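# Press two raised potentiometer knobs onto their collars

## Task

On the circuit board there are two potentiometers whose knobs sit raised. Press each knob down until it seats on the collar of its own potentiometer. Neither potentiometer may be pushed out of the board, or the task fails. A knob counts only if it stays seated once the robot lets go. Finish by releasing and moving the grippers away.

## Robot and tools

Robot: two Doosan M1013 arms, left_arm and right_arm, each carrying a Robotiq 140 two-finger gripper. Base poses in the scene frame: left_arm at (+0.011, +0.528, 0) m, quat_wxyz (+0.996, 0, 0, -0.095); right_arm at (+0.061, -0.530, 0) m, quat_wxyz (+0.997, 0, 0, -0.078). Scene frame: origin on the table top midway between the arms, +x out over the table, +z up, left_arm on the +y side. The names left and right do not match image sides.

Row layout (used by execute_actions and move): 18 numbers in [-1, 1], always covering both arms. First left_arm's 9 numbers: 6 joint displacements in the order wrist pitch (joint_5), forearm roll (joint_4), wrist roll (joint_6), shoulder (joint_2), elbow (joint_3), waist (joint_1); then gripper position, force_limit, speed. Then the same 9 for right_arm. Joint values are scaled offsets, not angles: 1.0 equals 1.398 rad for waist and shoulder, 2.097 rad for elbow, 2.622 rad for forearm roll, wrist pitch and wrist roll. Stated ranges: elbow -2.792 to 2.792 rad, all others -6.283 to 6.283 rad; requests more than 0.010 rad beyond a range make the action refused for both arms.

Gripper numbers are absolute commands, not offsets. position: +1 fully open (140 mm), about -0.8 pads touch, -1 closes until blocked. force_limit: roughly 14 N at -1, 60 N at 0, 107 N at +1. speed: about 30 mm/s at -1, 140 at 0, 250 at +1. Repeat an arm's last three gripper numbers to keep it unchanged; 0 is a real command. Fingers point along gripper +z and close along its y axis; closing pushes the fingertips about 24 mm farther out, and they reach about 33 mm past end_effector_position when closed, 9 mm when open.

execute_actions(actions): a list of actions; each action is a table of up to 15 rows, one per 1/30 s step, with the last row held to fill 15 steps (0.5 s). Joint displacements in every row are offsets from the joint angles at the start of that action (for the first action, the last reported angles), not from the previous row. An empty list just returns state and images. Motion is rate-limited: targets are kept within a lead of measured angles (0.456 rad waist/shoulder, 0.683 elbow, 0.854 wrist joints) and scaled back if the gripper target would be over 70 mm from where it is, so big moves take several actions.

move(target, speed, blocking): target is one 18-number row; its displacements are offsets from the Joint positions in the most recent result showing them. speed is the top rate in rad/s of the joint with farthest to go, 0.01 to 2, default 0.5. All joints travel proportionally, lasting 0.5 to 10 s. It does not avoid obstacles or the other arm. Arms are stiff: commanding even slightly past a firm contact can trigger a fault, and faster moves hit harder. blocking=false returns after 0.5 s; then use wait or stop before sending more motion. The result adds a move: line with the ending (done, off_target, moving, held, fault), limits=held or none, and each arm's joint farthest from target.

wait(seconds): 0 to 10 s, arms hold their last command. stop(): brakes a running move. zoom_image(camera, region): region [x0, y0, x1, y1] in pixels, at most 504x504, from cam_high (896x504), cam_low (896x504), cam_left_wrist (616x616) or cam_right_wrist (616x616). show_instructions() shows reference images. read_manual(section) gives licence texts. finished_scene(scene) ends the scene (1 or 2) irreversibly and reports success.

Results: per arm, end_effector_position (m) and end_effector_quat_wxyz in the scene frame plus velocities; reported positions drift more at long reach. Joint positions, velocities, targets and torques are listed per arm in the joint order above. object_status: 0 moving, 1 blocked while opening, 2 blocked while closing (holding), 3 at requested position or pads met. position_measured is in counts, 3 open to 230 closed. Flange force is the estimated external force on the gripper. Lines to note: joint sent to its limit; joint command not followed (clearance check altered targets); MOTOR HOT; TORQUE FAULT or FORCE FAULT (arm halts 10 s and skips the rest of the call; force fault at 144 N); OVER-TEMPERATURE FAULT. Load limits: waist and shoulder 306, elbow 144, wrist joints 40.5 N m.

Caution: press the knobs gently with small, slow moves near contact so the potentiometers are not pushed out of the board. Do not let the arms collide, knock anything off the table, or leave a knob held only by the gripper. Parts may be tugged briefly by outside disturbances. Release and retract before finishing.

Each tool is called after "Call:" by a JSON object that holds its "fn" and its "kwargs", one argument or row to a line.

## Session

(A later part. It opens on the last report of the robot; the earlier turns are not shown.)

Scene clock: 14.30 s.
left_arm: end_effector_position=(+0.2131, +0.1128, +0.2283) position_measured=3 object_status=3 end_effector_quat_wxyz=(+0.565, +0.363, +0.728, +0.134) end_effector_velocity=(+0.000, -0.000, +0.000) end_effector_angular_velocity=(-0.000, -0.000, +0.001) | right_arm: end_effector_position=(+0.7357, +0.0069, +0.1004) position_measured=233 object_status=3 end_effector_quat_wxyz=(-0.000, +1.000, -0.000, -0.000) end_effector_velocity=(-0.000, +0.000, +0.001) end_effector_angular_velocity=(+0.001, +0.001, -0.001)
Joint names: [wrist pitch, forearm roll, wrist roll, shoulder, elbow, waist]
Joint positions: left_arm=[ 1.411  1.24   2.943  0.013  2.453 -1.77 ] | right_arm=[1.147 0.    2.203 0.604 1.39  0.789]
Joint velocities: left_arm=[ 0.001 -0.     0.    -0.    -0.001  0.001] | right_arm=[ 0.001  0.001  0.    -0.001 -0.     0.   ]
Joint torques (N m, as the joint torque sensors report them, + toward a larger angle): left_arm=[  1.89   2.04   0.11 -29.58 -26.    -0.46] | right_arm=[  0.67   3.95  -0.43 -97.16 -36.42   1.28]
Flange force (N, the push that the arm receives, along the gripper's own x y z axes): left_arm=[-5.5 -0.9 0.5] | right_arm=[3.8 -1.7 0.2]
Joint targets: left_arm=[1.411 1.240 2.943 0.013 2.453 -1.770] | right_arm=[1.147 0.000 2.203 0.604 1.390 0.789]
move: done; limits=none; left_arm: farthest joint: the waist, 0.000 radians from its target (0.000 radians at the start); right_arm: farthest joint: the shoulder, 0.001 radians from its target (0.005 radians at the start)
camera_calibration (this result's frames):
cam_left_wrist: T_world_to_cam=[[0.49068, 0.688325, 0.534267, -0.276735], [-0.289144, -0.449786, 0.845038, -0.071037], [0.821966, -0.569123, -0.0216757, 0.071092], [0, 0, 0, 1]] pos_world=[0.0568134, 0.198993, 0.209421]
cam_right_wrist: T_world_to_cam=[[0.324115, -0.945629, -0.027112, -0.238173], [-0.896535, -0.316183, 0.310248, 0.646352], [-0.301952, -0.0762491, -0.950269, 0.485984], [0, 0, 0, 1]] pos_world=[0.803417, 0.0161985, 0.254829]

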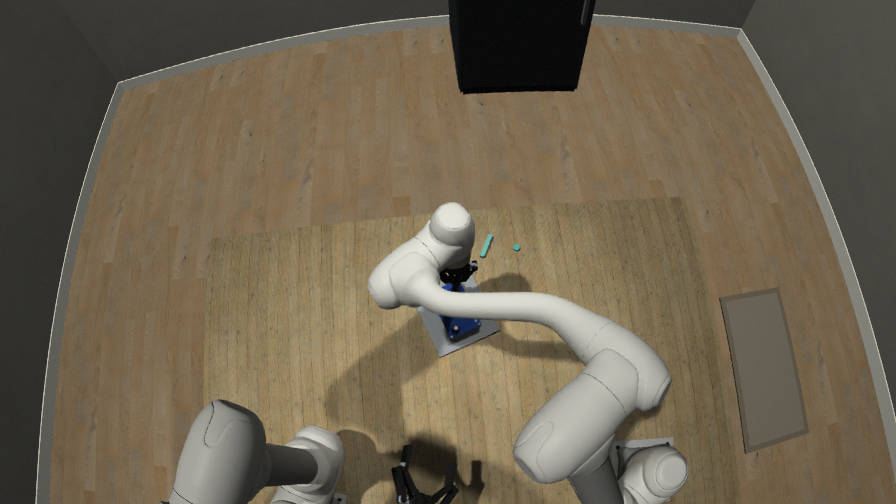

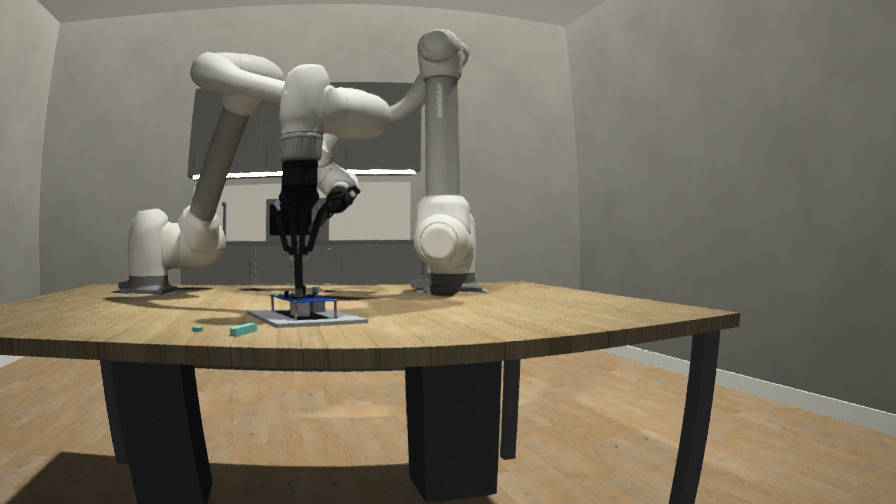

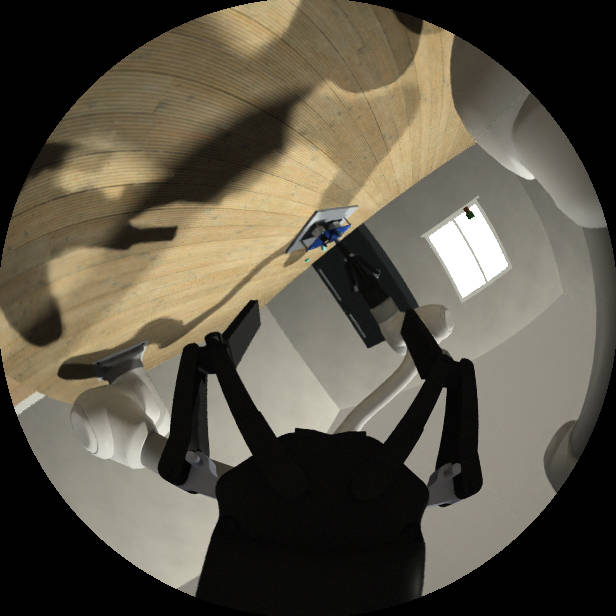

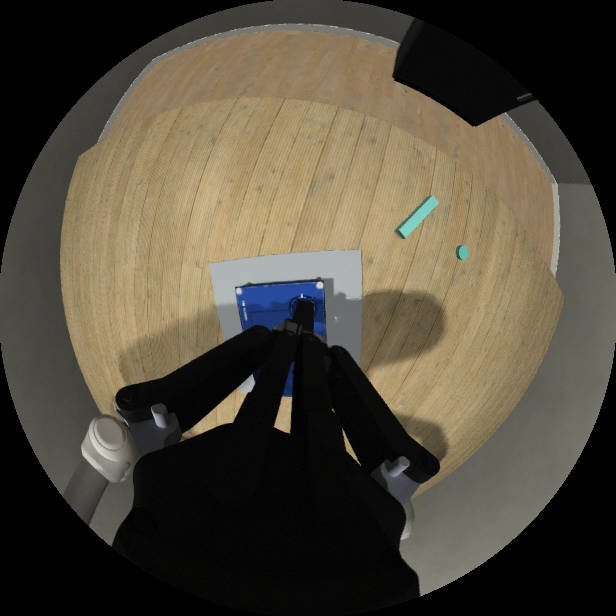

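Call:
{"fn": "zoom_image", "kwargs": {
  "camera": "cam_low",
  "region": [290, 284, 310, 304]
}}

Region (290, 284, 310, 304) of cam_low's 896x504 image, scaled by 25.200, with more detail than that image has.

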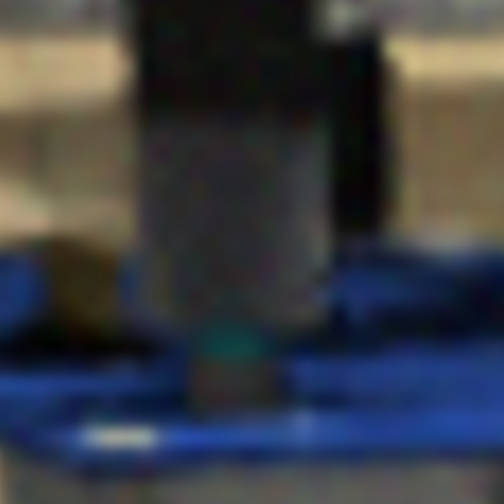

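Call:
{"fn": "move", "kwargs": {
  "target": [0,0,0,0,0,0,1,0,0, -0.004218,0,0,0.003582,0.002893,0,-1,0,0.5],
  "speed": 0.015
}}

Scene clock: 16.07 s.
left_arm: end_effector_position=(+0.2131, +0.1128, +0.2283) position_measured=3 object_status=3 end_effector_quat_wxyz=(+0.565, +0.363, +0.728, +0.134) end_effector_velocity=(+0.000, +0.001, +0.000) end_effector_angular_velocity=(+0.000, -0.001, +0.000) | right_arm: end_effector_position=(+0.7357, +0.0069, +0.0931) position_measured=233 object_status=3 end_effector_quat_wxyz=(-0.000, +1.000, -0.000, -0.000) end_effector_velocity=(+0.000, -0.000, -0.001) end_effector_angular_velocity=(-0.000, -0.001, +0.001)
Joint names: [wrist pitch, forearm roll, wrist roll, shoulder, elbow, waist]
Joint positions: left_arm=[ 1.411  1.24   2.943  0.013  2.453 -1.77 ] | right_arm=[1.136 0.    2.203 0.609 1.396 0.789]
Joint velocities: left_arm=[ 0.002  0.    -0.    -0.001  0.001 -0.001] | right_arm=[-0.003 -0.001 -0.001  0.001  0.001 -0.   ]
Joint torques (N m, as the joint torque sensors report them, + toward a larger angle): left_arm=[  1.87   2.03   0.13 -29.56 -26.32   0.21] | right_arm=[  0.01   3.75  -0.22 -77.45 -27.06   4.74]
Flange force (N, the push that the arm receives, along the gripper's own x y z axes): left_arm=[-3.9 -0.5 -1.2] | right_arm=[1.5 5.5 -22.2]
Joint targets: left_arm=[1.411 1.240 2.943 0.013 2.453 -1.770] | right_arm=[1.136 0.000 2.203 0.609 1.396 0.789]
move: done; limits=none; left_arm: farthest joint: the waist, 0.000 radians from its target (0.000 radians at the start); right_arm: farthest joint: the waist, 0.000 radians from its target (0.000 radians at the start)
camera_calibration (this result's frames):
cam_left_wrist: T_world_to_cam=[[0.49068, 0.688325, 0.534267, -0.276736], [-0.289144, -0.449786, 0.845038, -0.071037], [0.821966, -0.569123, -0.0216758, 0.0710921], [0, 0, 0, 1]] pos_world=[0.0568134, 0.198993, 0.209421]
cam_right_wrist: T_world_to_cam=[[0.324113, -0.94563, -0.0271257, -0.23837], [-0.896549, -0.316189, 0.310201, 0.64861], [-0.301912, -0.0762205, -0.950284, 0.47906], [0, 0, 0, 1]] pos_world=[0.803403, 0.0161881, 0.247577]

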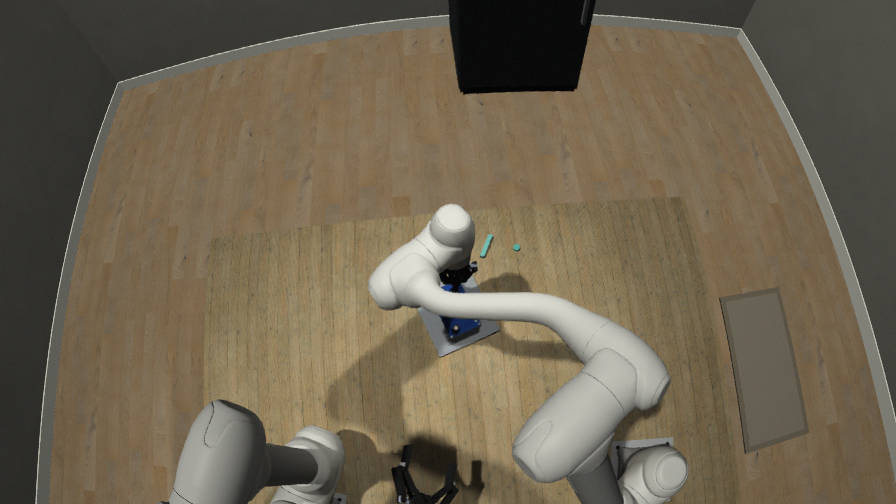

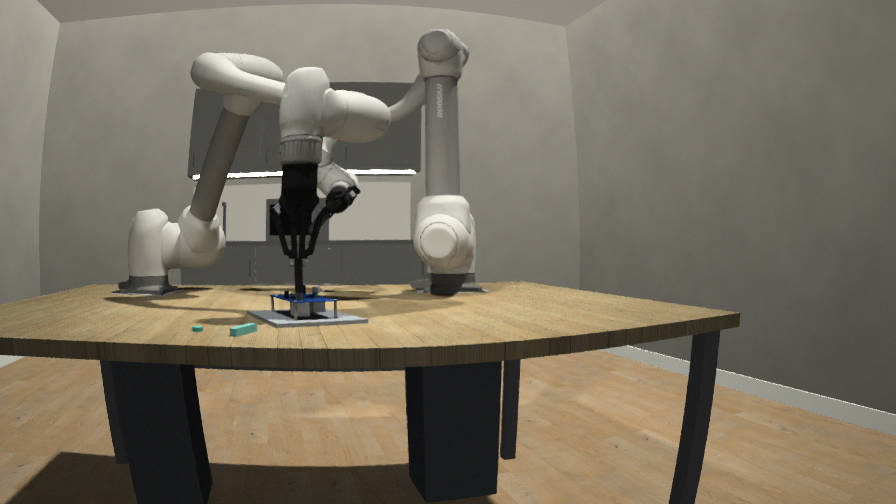

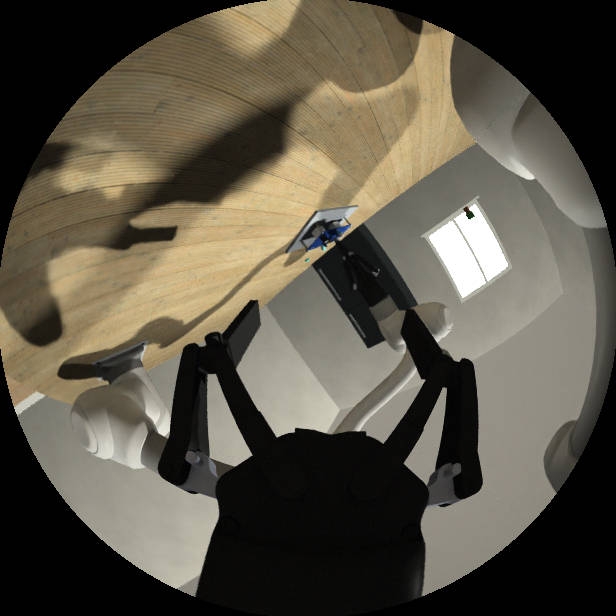

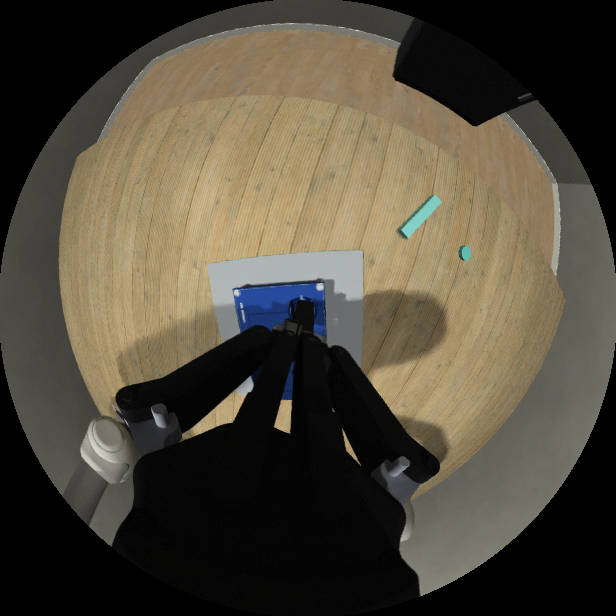

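Call:
{"fn": "execute_actions", "kwargs": {
  "actions": []
}}

Call:
{"fn": "zoom_image", "kwargs": {
  "camera": "cam_low",
  "region": [290, 284, 310, 304]
}}

Scene clock: 16.23 s.
left_arm: end_effector_position=(+0.2131, +0.1128, +0.2283) position_measured=3 object_status=3 end_effector_quat_wxyz=(+0.565, +0.363, +0.728, +0.134) end_effector_velocity=(-0.000, -0.000, +0.000) end_effector_angular_velocity=(-0.001, +0.000, +0.000) | right_arm: end_effector_position=(+0.7357, +0.0069, +0.0930) position_measured=233 object_status=3 end_effector_quat_wxyz=(-0.000, +1.000, -0.000, -0.000) end_effector_velocity=(+0.000, -0.000, -0.000) end_effector_angular_velocity=(-0.001, +0.000, +0.001)
Joint names: [wrist pitch, forearm roll, wrist roll, shoulder, elbow, waist]
Joint positions: left_arm=[ 1.411  1.24   2.943  0.013  2.453 -1.77 ] | right_arm=[1.136 0.    2.203 0.609 1.396 0.789]
Joint velocities: left_arm=[ 0.    -0.     0.    -0.001 -0.001  0.   ] | right_arm=[ 0.001 -0.001 -0.     0.    -0.     0.   ]
Joint torques (N m, as the joint torque sensors report them, + toward a larger angle): left_arm=[  1.89   2.03  -0.04 -29.27 -26.28  -0.12] | right_arm=[  0.1    4.27   0.12 -82.55 -27.02   2.04]
Flange force (N, the push that the arm receives, along the gripper's own x y z axes): left_arm=[-5.1 0.4 -0.5] | right_arm=[5.9 -1.5 -18.5]
Joint targets: left_arm=[1.411 1.240 2.943 0.013 2.453 -1.770] | right_arm=[1.136 0.000 2.203 0.609 1.396 0.789]
camera_calibration (this result's frames):
cam_left_wrist: T_world_to_cam=[[0.49068, 0.688325, 0.534267, -0.276736], [-0.289144, -0.449786, 0.845038, -0.0710369], [0.821966, -0.569124, -0.0216756, 0.071092], [0, 0, 0, 1]] pos_world=[0.0568135, 0.198993, 0.209421]
cam_right_wrist: T_world_to_cam=[[0.324112, -0.94563, -0.0271134, -0.238377], [-0.896539, -0.316181, 0.310239, 0.648622], [-0.301944, -0.0762438, -0.950272, 0.478969], [0, 0, 0, 1]] pos_world=[0.803397, 0.0161835, 0.24746]

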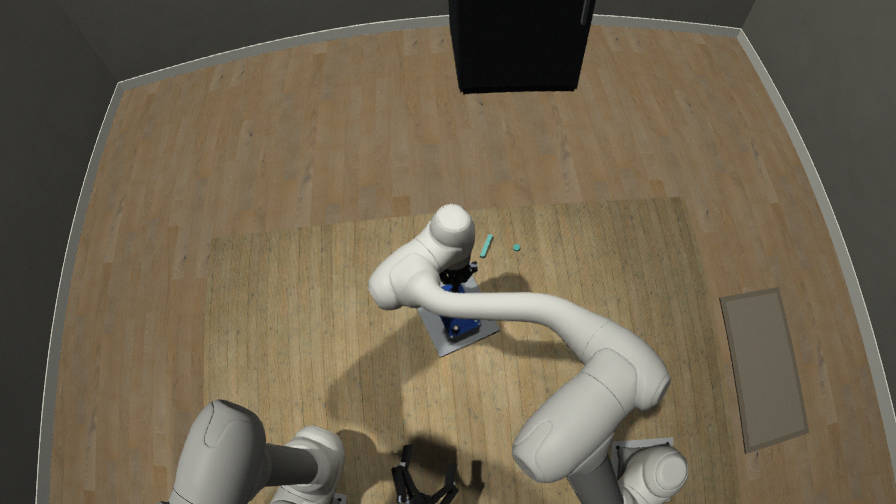

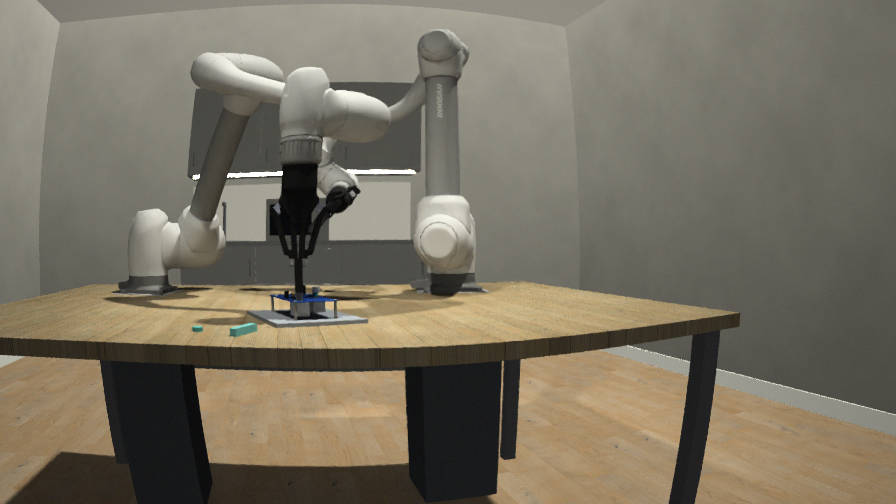

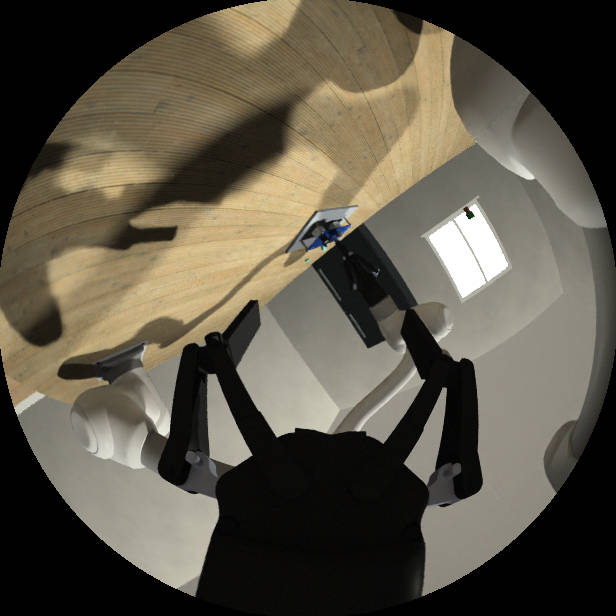

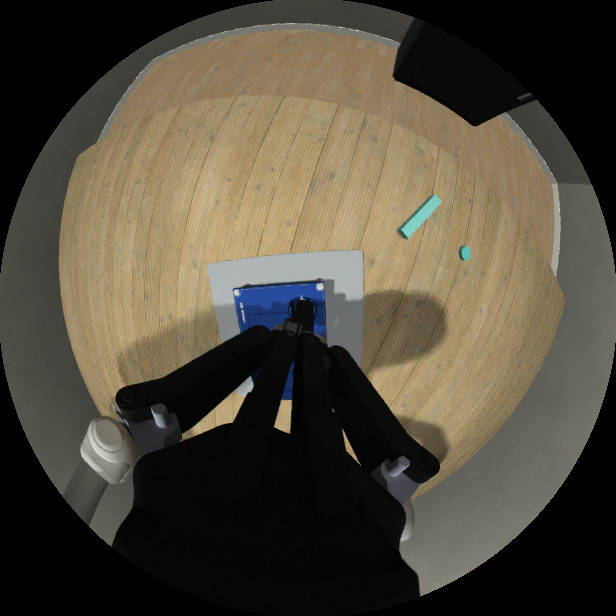

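Region (290, 284, 310, 304) of cam_low's 896x504 image, scaled by 25.200, with more detail than that image has.

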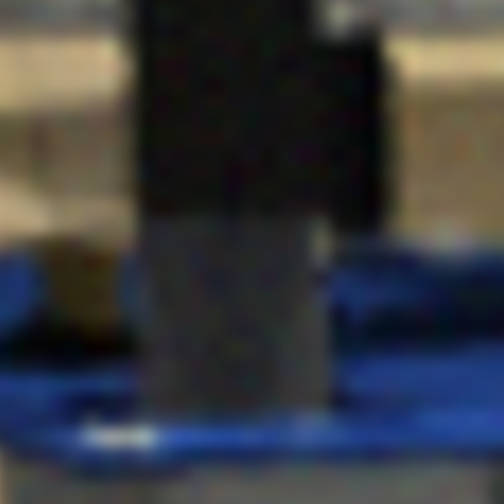

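Call:
{"fn": "move", "kwargs": {
  "target": [0,0,0,0,0,0,1,0,0, 0.00456,0,0,-0.003872,-0.003128,0,-1,0,0.5],
  "speed": 0.03
}}

Call:
{"fn": "zoom_image", "kwargs": {
  "camera": "cam_low",
  "region": [290, 284, 310, 304]
}}

Scene clock: 17.37 s.
left_arm: end_effector_position=(+0.2131, +0.1128, +0.2283) position_measured=3 object_status=3 end_effector_quat_wxyz=(+0.565, +0.363, +0.728, +0.134) end_effector_velocity=(-0.000, -0.000, +0.000) end_effector_angular_velocity=(-0.000, +0.000, +0.000) | right_arm: end_effector_position=(+0.7356, +0.0069, +0.1008) position_measured=233 object_status=3 end_effector_quat_wxyz=(-0.000, +1.000, -0.000, -0.000) end_effector_velocity=(+0.000, +0.000, +0.002) end_effector_angular_velocity=(+0.001, -0.001, +0.001)
Joint names: [wrist pitch, forearm roll, wrist roll, shoulder, elbow, waist]
Joint positions: left_arm=[ 1.411  1.24   2.943  0.013  2.453 -1.77 ] | right_arm=[1.148 0.    2.203 0.604 1.39  0.789]
Joint velocities: left_arm=[-0.    -0.     0.    -0.    -0.001  0.   ] | right_arm=[ 0.001  0.    -0.001 -0.001 -0.002 -0.   ]
Joint torques (N m, as the joint torque sensors report them, + toward a larger angle): left_arm=[  1.83   1.94   0.04 -29.32 -26.52  -0.78] | right_arm=[  -0.09    3.95    0.09 -102.    -37.73    2.74]
Flange force (N, the push that the arm receives, along the gripper's own x y z axes): left_arm=[-5.0 0.6 1.6] | right_arm=[8.7 -2.7 3.4]
Joint targets: left_arm=[1.411 1.240 2.943 0.013 2.453 -1.770] | right_arm=[1.148 0.000 2.203 0.604 1.390 0.789]
move: done; limits=none; left_arm: farthest joint: the waist, 0.000 radians from its target (0.000 radians at the start); right_arm: farthest joint: the elbow, 0.001 radians from its target (0.007 radians at the start)
camera_calibration (this result's frames):
cam_left_wrist: T_world_to_cam=[[0.49068, 0.688325, 0.534267, -0.276736], [-0.289144, -0.449785, 0.845038, -0.071037], [0.821966, -0.569123, -0.0216756, 0.071092], [0, 0, 0, 1]] pos_world=[0.0568135, 0.198993, 0.209421]
cam_right_wrist: T_world_to_cam=[[0.324113, -0.94563, -0.0270877, -0.238169], [-0.896514, -0.316168, 0.310323, 0.646167], [-0.302015, -0.0762951, -0.950245, 0.486445], [0, 0, 0, 1]] pos_world=[0.803406, 0.0161903, 0.25527]

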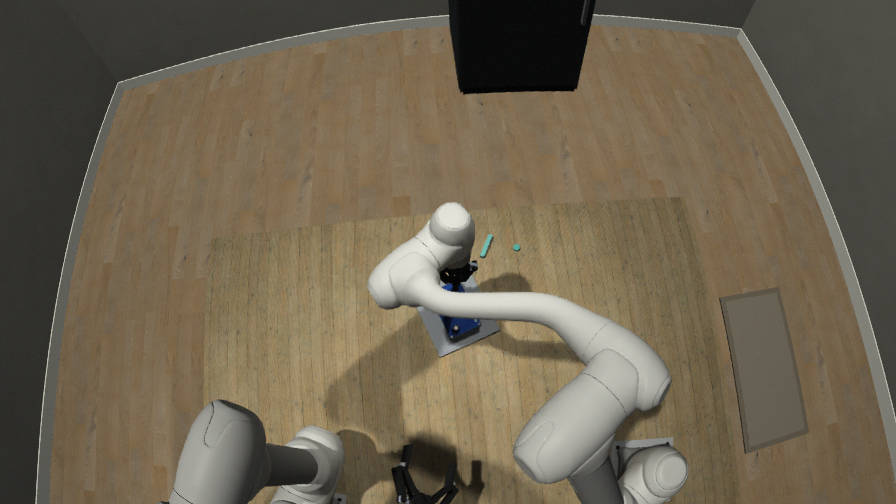

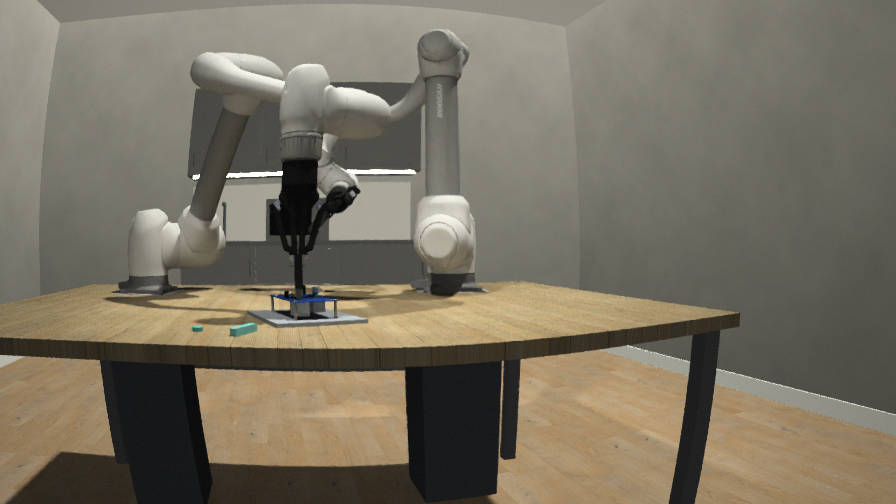

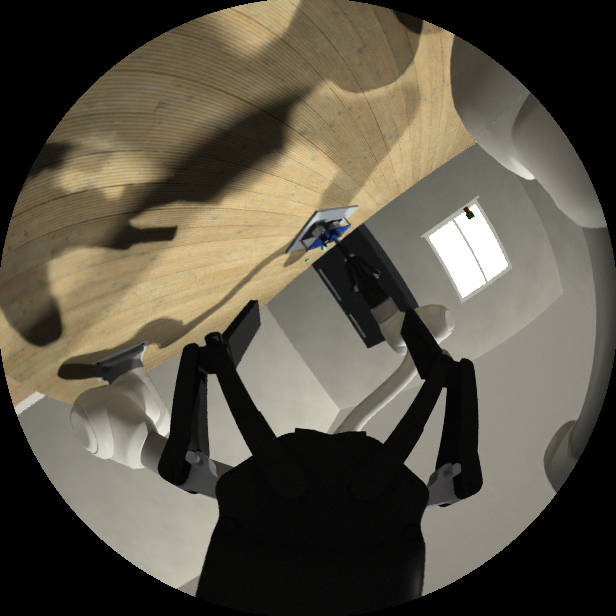

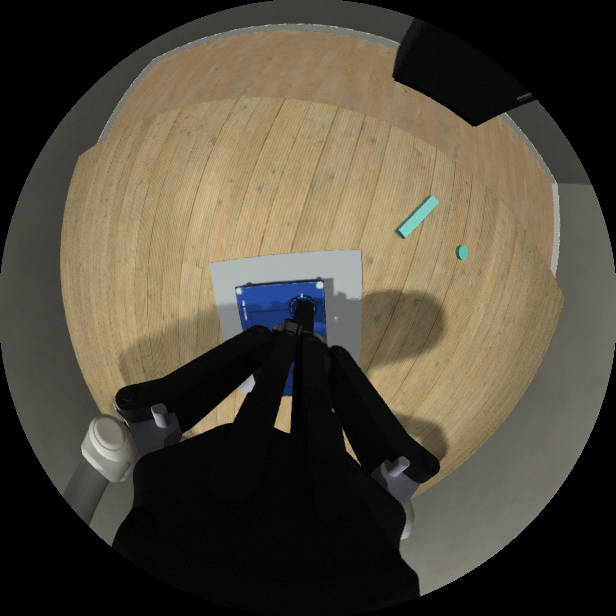

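Region (290, 284, 310, 304) of cam_low's 896x504 image, scaled by 25.200, with more detail than that image has.

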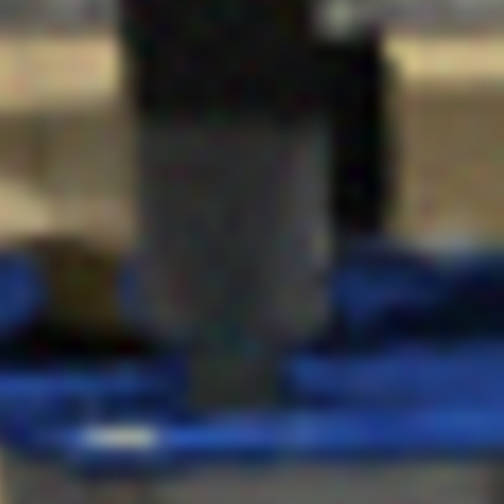

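Call:
{"fn": "move", "kwargs": {
  "target": [0,0,0,0,0,0,1,0,0, -0.005102,0,0,0.004332,0.003499,0,-1,0,0.5],
  "speed": 0.012
}}

Call:
{"fn": "execute_actions", "kwargs": {
  "actions": []
}}

Scene clock: 19.00 s.
left_arm: end_effector_position=(+0.2131, +0.1128, +0.2283) position_measured=3 object_status=3 end_effector_quat_wxyz=(+0.565, +0.363, +0.728, +0.134) end_effector_velocity=(+0.000, +0.001, -0.000) end_effector_angular_velocity=(+0.002, -0.002, -0.000) | right_arm: end_effector_position=(+0.7356, +0.0069, +0.0920) position_measured=233 object_status=3 end_effector_quat_wxyz=(-0.000, +1.000, -0.000, -0.000) end_effector_velocity=(+0.000, +0.001, -0.001) end_effector_angular_velocity=(+0.001, -0.001, -0.001)
Joint names: [wrist pitch, forearm roll, wrist roll, shoulder, elbow, waist]
Joint positions: left_arm=[ 1.411  1.24   2.943  0.013  2.453 -1.77 ] | right_arm=[1.135 0.    2.203 0.61  1.397 0.789]
Joint velocities: left_arm=[ 0.001 -0.     0.    -0.     0.002 -0.001] | right_arm=[-0.002  0.001  0.001  0.001 -0.     0.   ]
Joint torques (N m, as the joint torque sensors report them, + toward a larger angle): left_arm=[  1.72   1.79   0.11 -30.23 -25.89  -1.69] | right_arm=[ -0.08   4.24  -0.14 -80.73 -27.56   3.85]
Flange force (N, the push that the arm receives, along the gripper's own x y z axes): left_arm=[-6.3 -1.9 4.1] | right_arm=[3.8 2.5 -19.8]
Joint targets: left_arm=[1.411 1.240 2.943 0.013 2.453 -1.770] | right_arm=[1.135 0.000 2.203 0.610 1.397 0.789]
move: done; limits=none; left_arm: farthest joint: the waist, 0.000 radians from its target (0.000 radians at the start); right_arm: farthest joint: the waist, 0.000 radians from its target (0.000 radians at the start)
camera_calibration (this result's frames):
cam_left_wrist: T_world_to_cam=[[0.49068, 0.688325, 0.534267, -0.276735], [-0.289144, -0.449785, 0.845038, -0.071037], [0.821966, -0.569123, -0.0216757, 0.071092], [0, 0, 0, 1]] pos_world=[0.0568134, 0.198993, 0.209421]
cam_right_wrist: T_world_to_cam=[[0.32411, -0.945631, -0.0270936, -0.238414], [-0.896522, -0.316169, 0.310299, 0.648894], [-0.301995, -0.076281, -0.950253, 0.478026], [0, 0, 0, 1]] pos_world=[0.803382, 0.016172, 0.246435]

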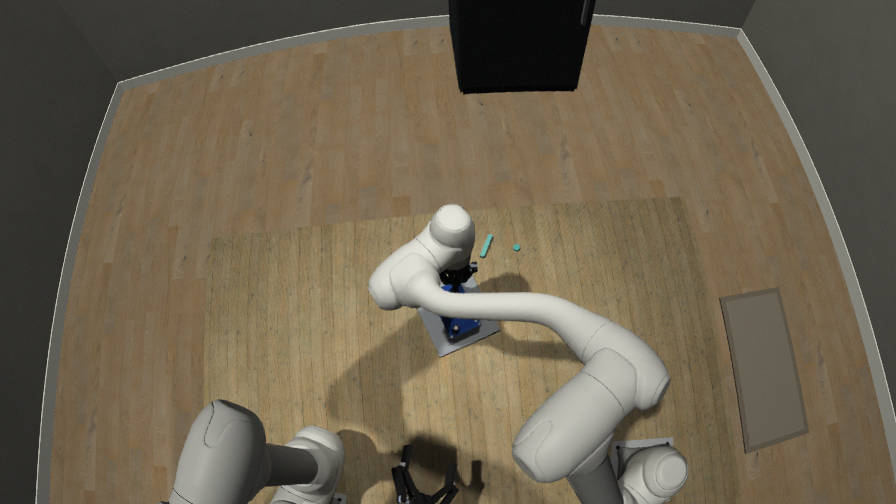

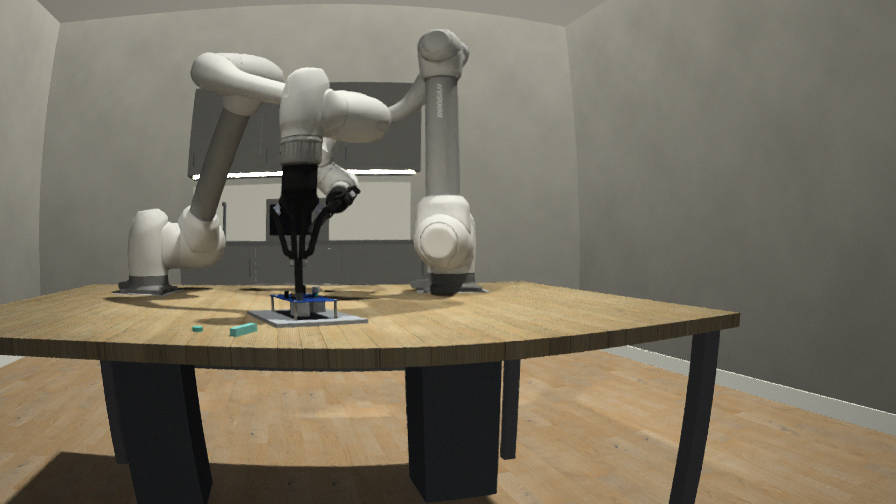

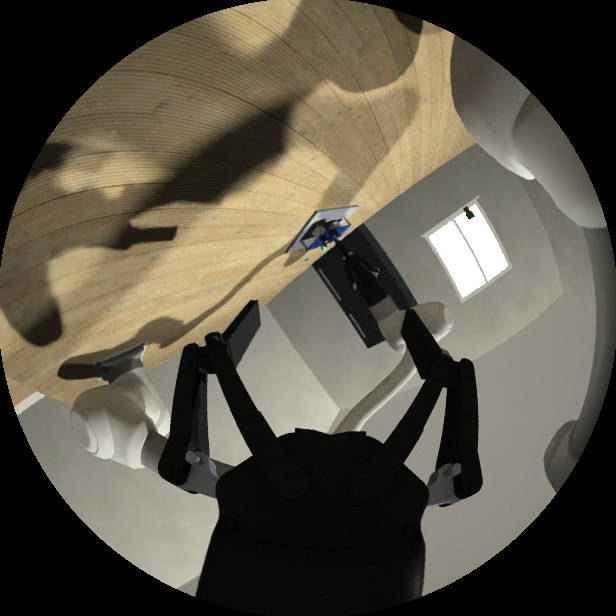

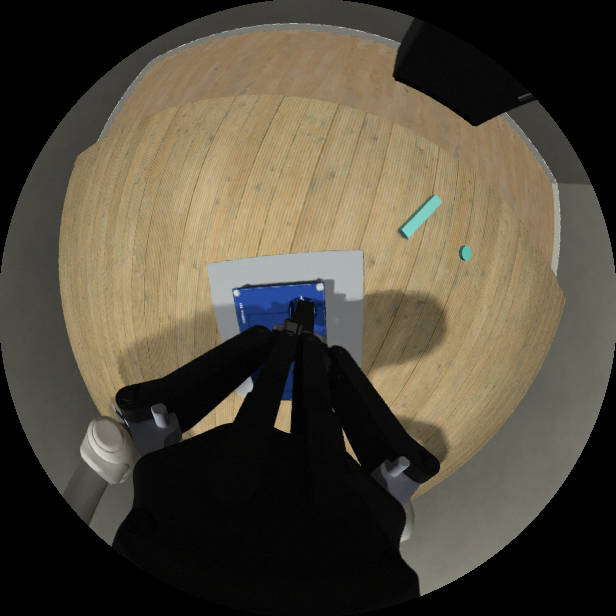

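Scene clock: 19.00 s.
left_arm: end_effector_position=(+0.2131, +0.1128, +0.2283) position_measured=3 object_status=3 end_effector_quat_wxyz=(+0.565, +0.363, +0.728, +0.134) end_effector_velocity=(+0.000, +0.001, -0.000) end_effector_angular_velocity=(+0.002, -0.002, -0.000) | right_arm: end_effector_position=(+0.7356, +0.0069, +0.0920) position_measured=233 object_status=3 end_effector_quat_wxyz=(-0.000, +1.000, -0.000, -0.000) end_effector_velocity=(+0.000, +0.001, -0.001) end_effector_angular_velocity=(+0.001, -0.001, -0.001)
Joint names: [wrist pitch, forearm roll, wrist roll, shoulder, elbow, waist]
Joint positions: left_arm=[ 1.411  1.24   2.943  0.013  2.453 -1.77 ] | right_arm=[1.135 0.    2.203 0.61  1.397 0.789]
Joint velocities: left_arm=[ 0.001 -0.     0.    -0.     0.002 -0.001] | right_arm=[-0.002  0.001  0.001  0.001 -0.     0.   ]
Joint torques (N m, as the joint torque sensors report them, + toward a larger angle): left_arm=[  1.72   1.79   0.11 -30.23 -25.89  -1.69] | right_arm=[ -0.08   4.24  -0.14 -80.73 -27.56   3.85]
Flange force (N, the push that the arm receives, along the gripper's own x y z axes): left_arm=[-6.3 -1.9 4.1] | right_arm=[3.8 2.5 -19.8]
Joint targets: left_arm=[1.411 1.240 2.943 0.013 2.453 -1.770] | right_arm=[1.135 0.000 2.203 0.610 1.397 0.789]
camera_calibration (this result's frames):
cam_left_wrist: T_world_to_cam=[[0.49068, 0.688325, 0.534267, -0.276735], [-0.289144, -0.449785, 0.845038, -0.071037], [0.821966, -0.569123, -0.0216757, 0.071092], [0, 0, 0, 1]] pos_world=[0.0568134, 0.198993, 0.209421]
cam_right_wrist: T_world_to_cam=[[0.32411, -0.945631, -0.0270936, -0.238414], [-0.896522, -0.316169, 0.310299, 0.648894], [-0.301995, -0.076281, -0.950253, 0.478026], [0, 0, 0, 1]] pos_world=[0.803382, 0.016172, 0.246435]

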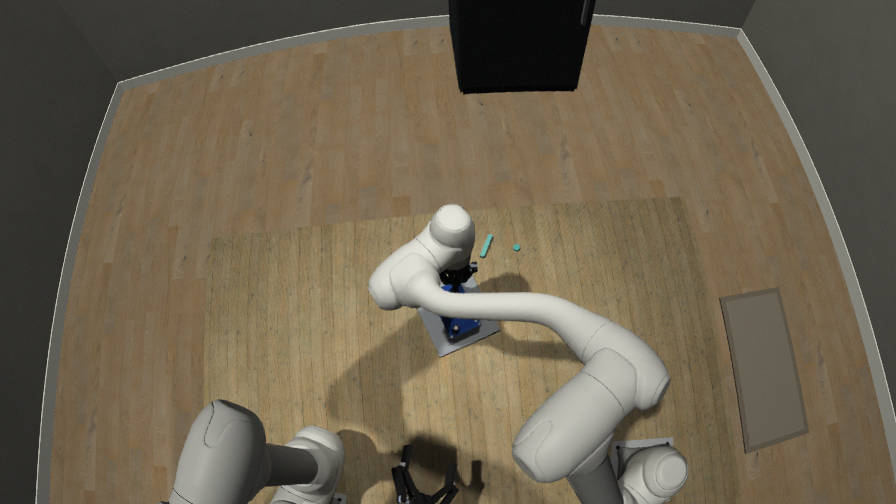

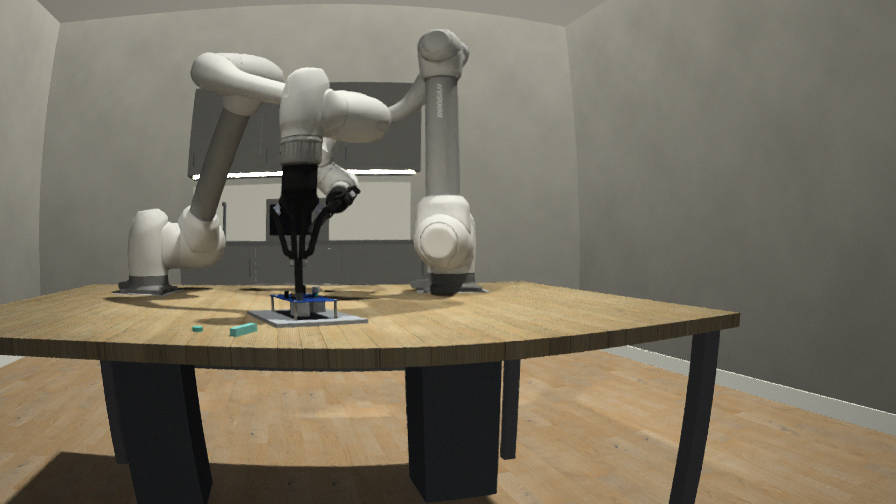

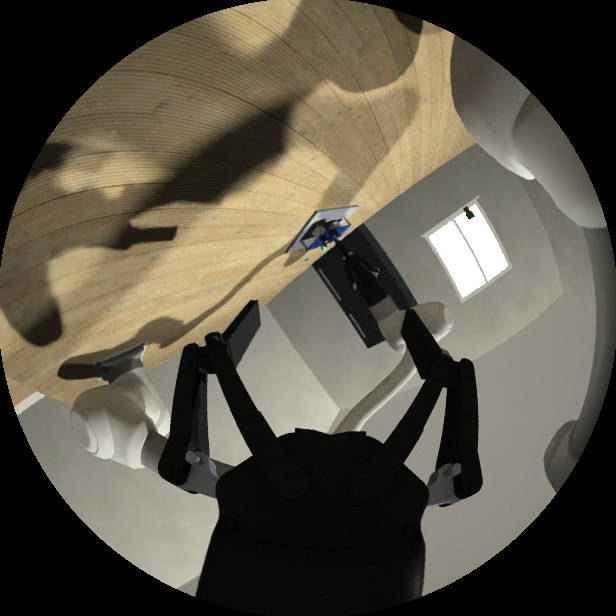

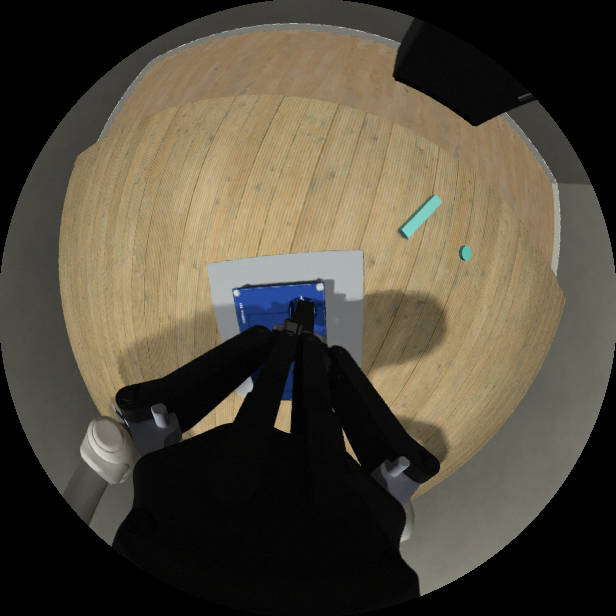

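Call:
{"fn": "execute_actions", "kwargs": {
  "actions": []
}}

Scene clock: 19.13 s.
left_arm: end_effector_position=(+0.2131, +0.1128, +0.2283) position_measured=3 object_status=3 end_effector_quat_wxyz=(+0.565, +0.363, +0.728, +0.134) end_effector_velocity=(-0.000, -0.001, +0.000) end_effector_angular_velocity=(-0.002, +0.001, +0.000) | right_arm: end_effector_position=(+0.7356, +0.0069, +0.0919) position_measured=233 object_status=3 end_effector_quat_wxyz=(-0.000, +1.000, -0.000, -0.000) end_effector_velocity=(+0.000, +0.000, +0.000) end_effector_angular_velocity=(+0.001, -0.000, -0.001)
Joint names: [wrist pitch, forearm roll, wrist roll, shoulder, elbow, waist]
Joint positions: left_arm=[ 1.411  1.24   2.943  0.013  2.453 -1.77 ] | right_arm=[1.135 0.    2.203 0.61  1.397 0.789]
Joint velocities: left_arm=[-0.     0.    -0.    -0.001 -0.001  0.   ] | right_arm=[-0.001  0.001  0.     0.    -0.     0.   ]
Joint torques (N m, as the joint torque sensors report them, + toward a larger angle): left_arm=[  1.75   1.92   0.03 -29.28 -26.42  -1.  ] | right_arm=[  0.02   4.43   0.05 -77.77 -27.35   4.44]
Flange force (N, the push that the arm receives, along the gripper's own x y z axes): left_arm=[-5.6 0.5 1.9] | right_arm=[1.2 5.6 -21.6]
Joint targets: left_arm=[1.411 1.240 2.943 0.013 2.453 -1.770] | right_arm=[1.135 0.000 2.203 0.610 1.397 0.789]
camera_calibration (this result's frames):
cam_left_wrist: T_world_to_cam=[[0.49068, 0.688325, 0.534267, -0.276735], [-0.289144, -0.449785, 0.845038, -0.071037], [0.821966, -0.569124, -0.0216757, 0.071092], [0, 0, 0, 1]] pos_world=[0.0568135, 0.198993, 0.209421]
cam_right_wrist: T_world_to_cam=[[0.324109, -0.945632, -0.0270883, -0.238418], [-0.896518, -0.316165, 0.310315, 0.648907], [-0.302008, -0.076291, -0.950248, 0.47796], [0, 0, 0, 1]] pos_world=[0.803378, 0.0161697, 0.246356]

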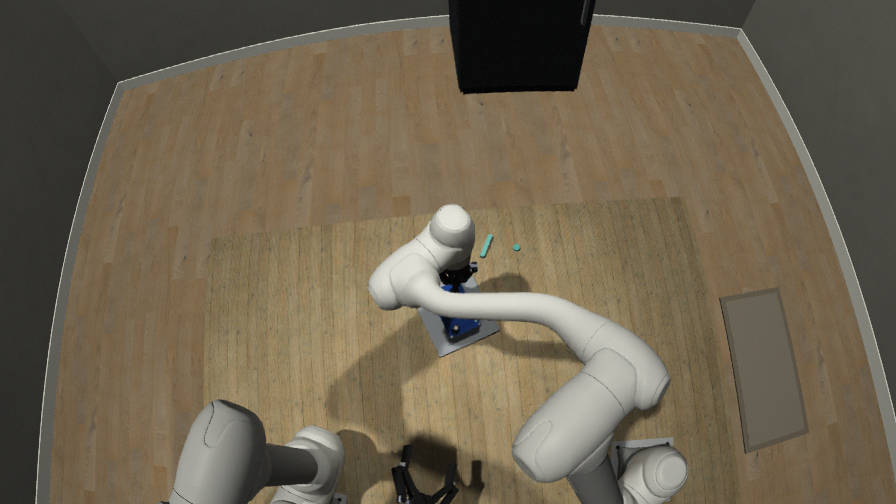

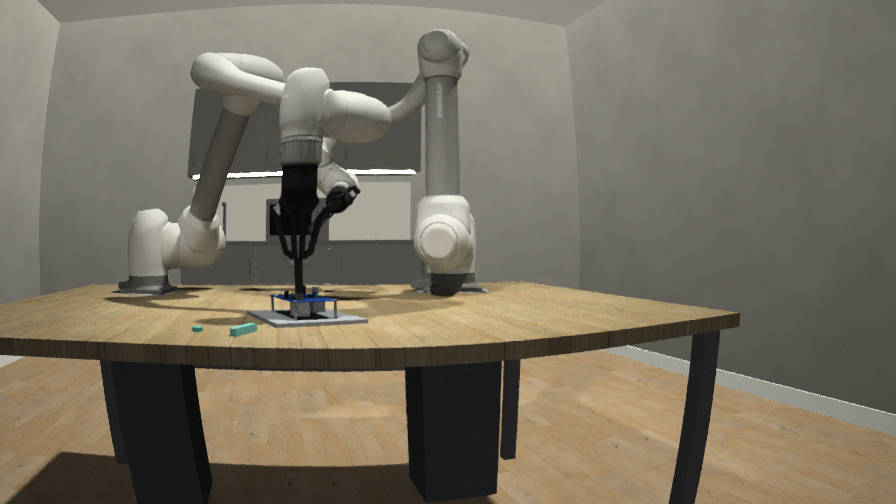

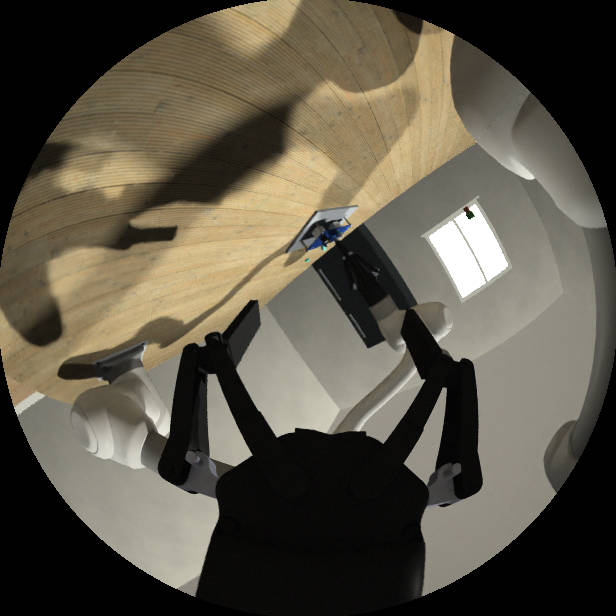

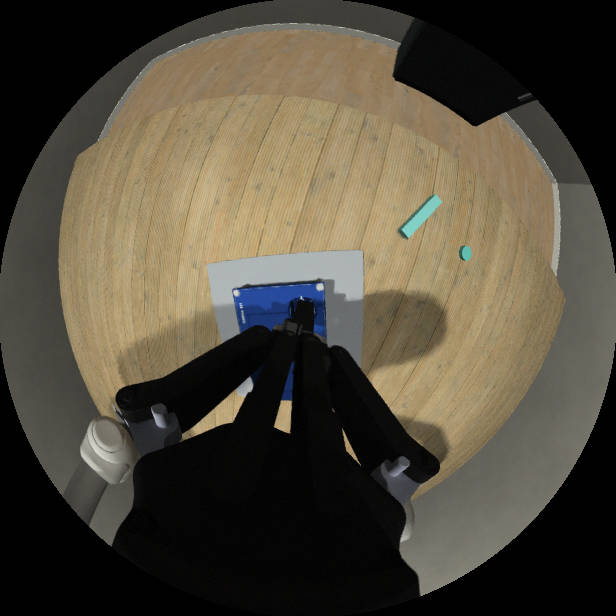

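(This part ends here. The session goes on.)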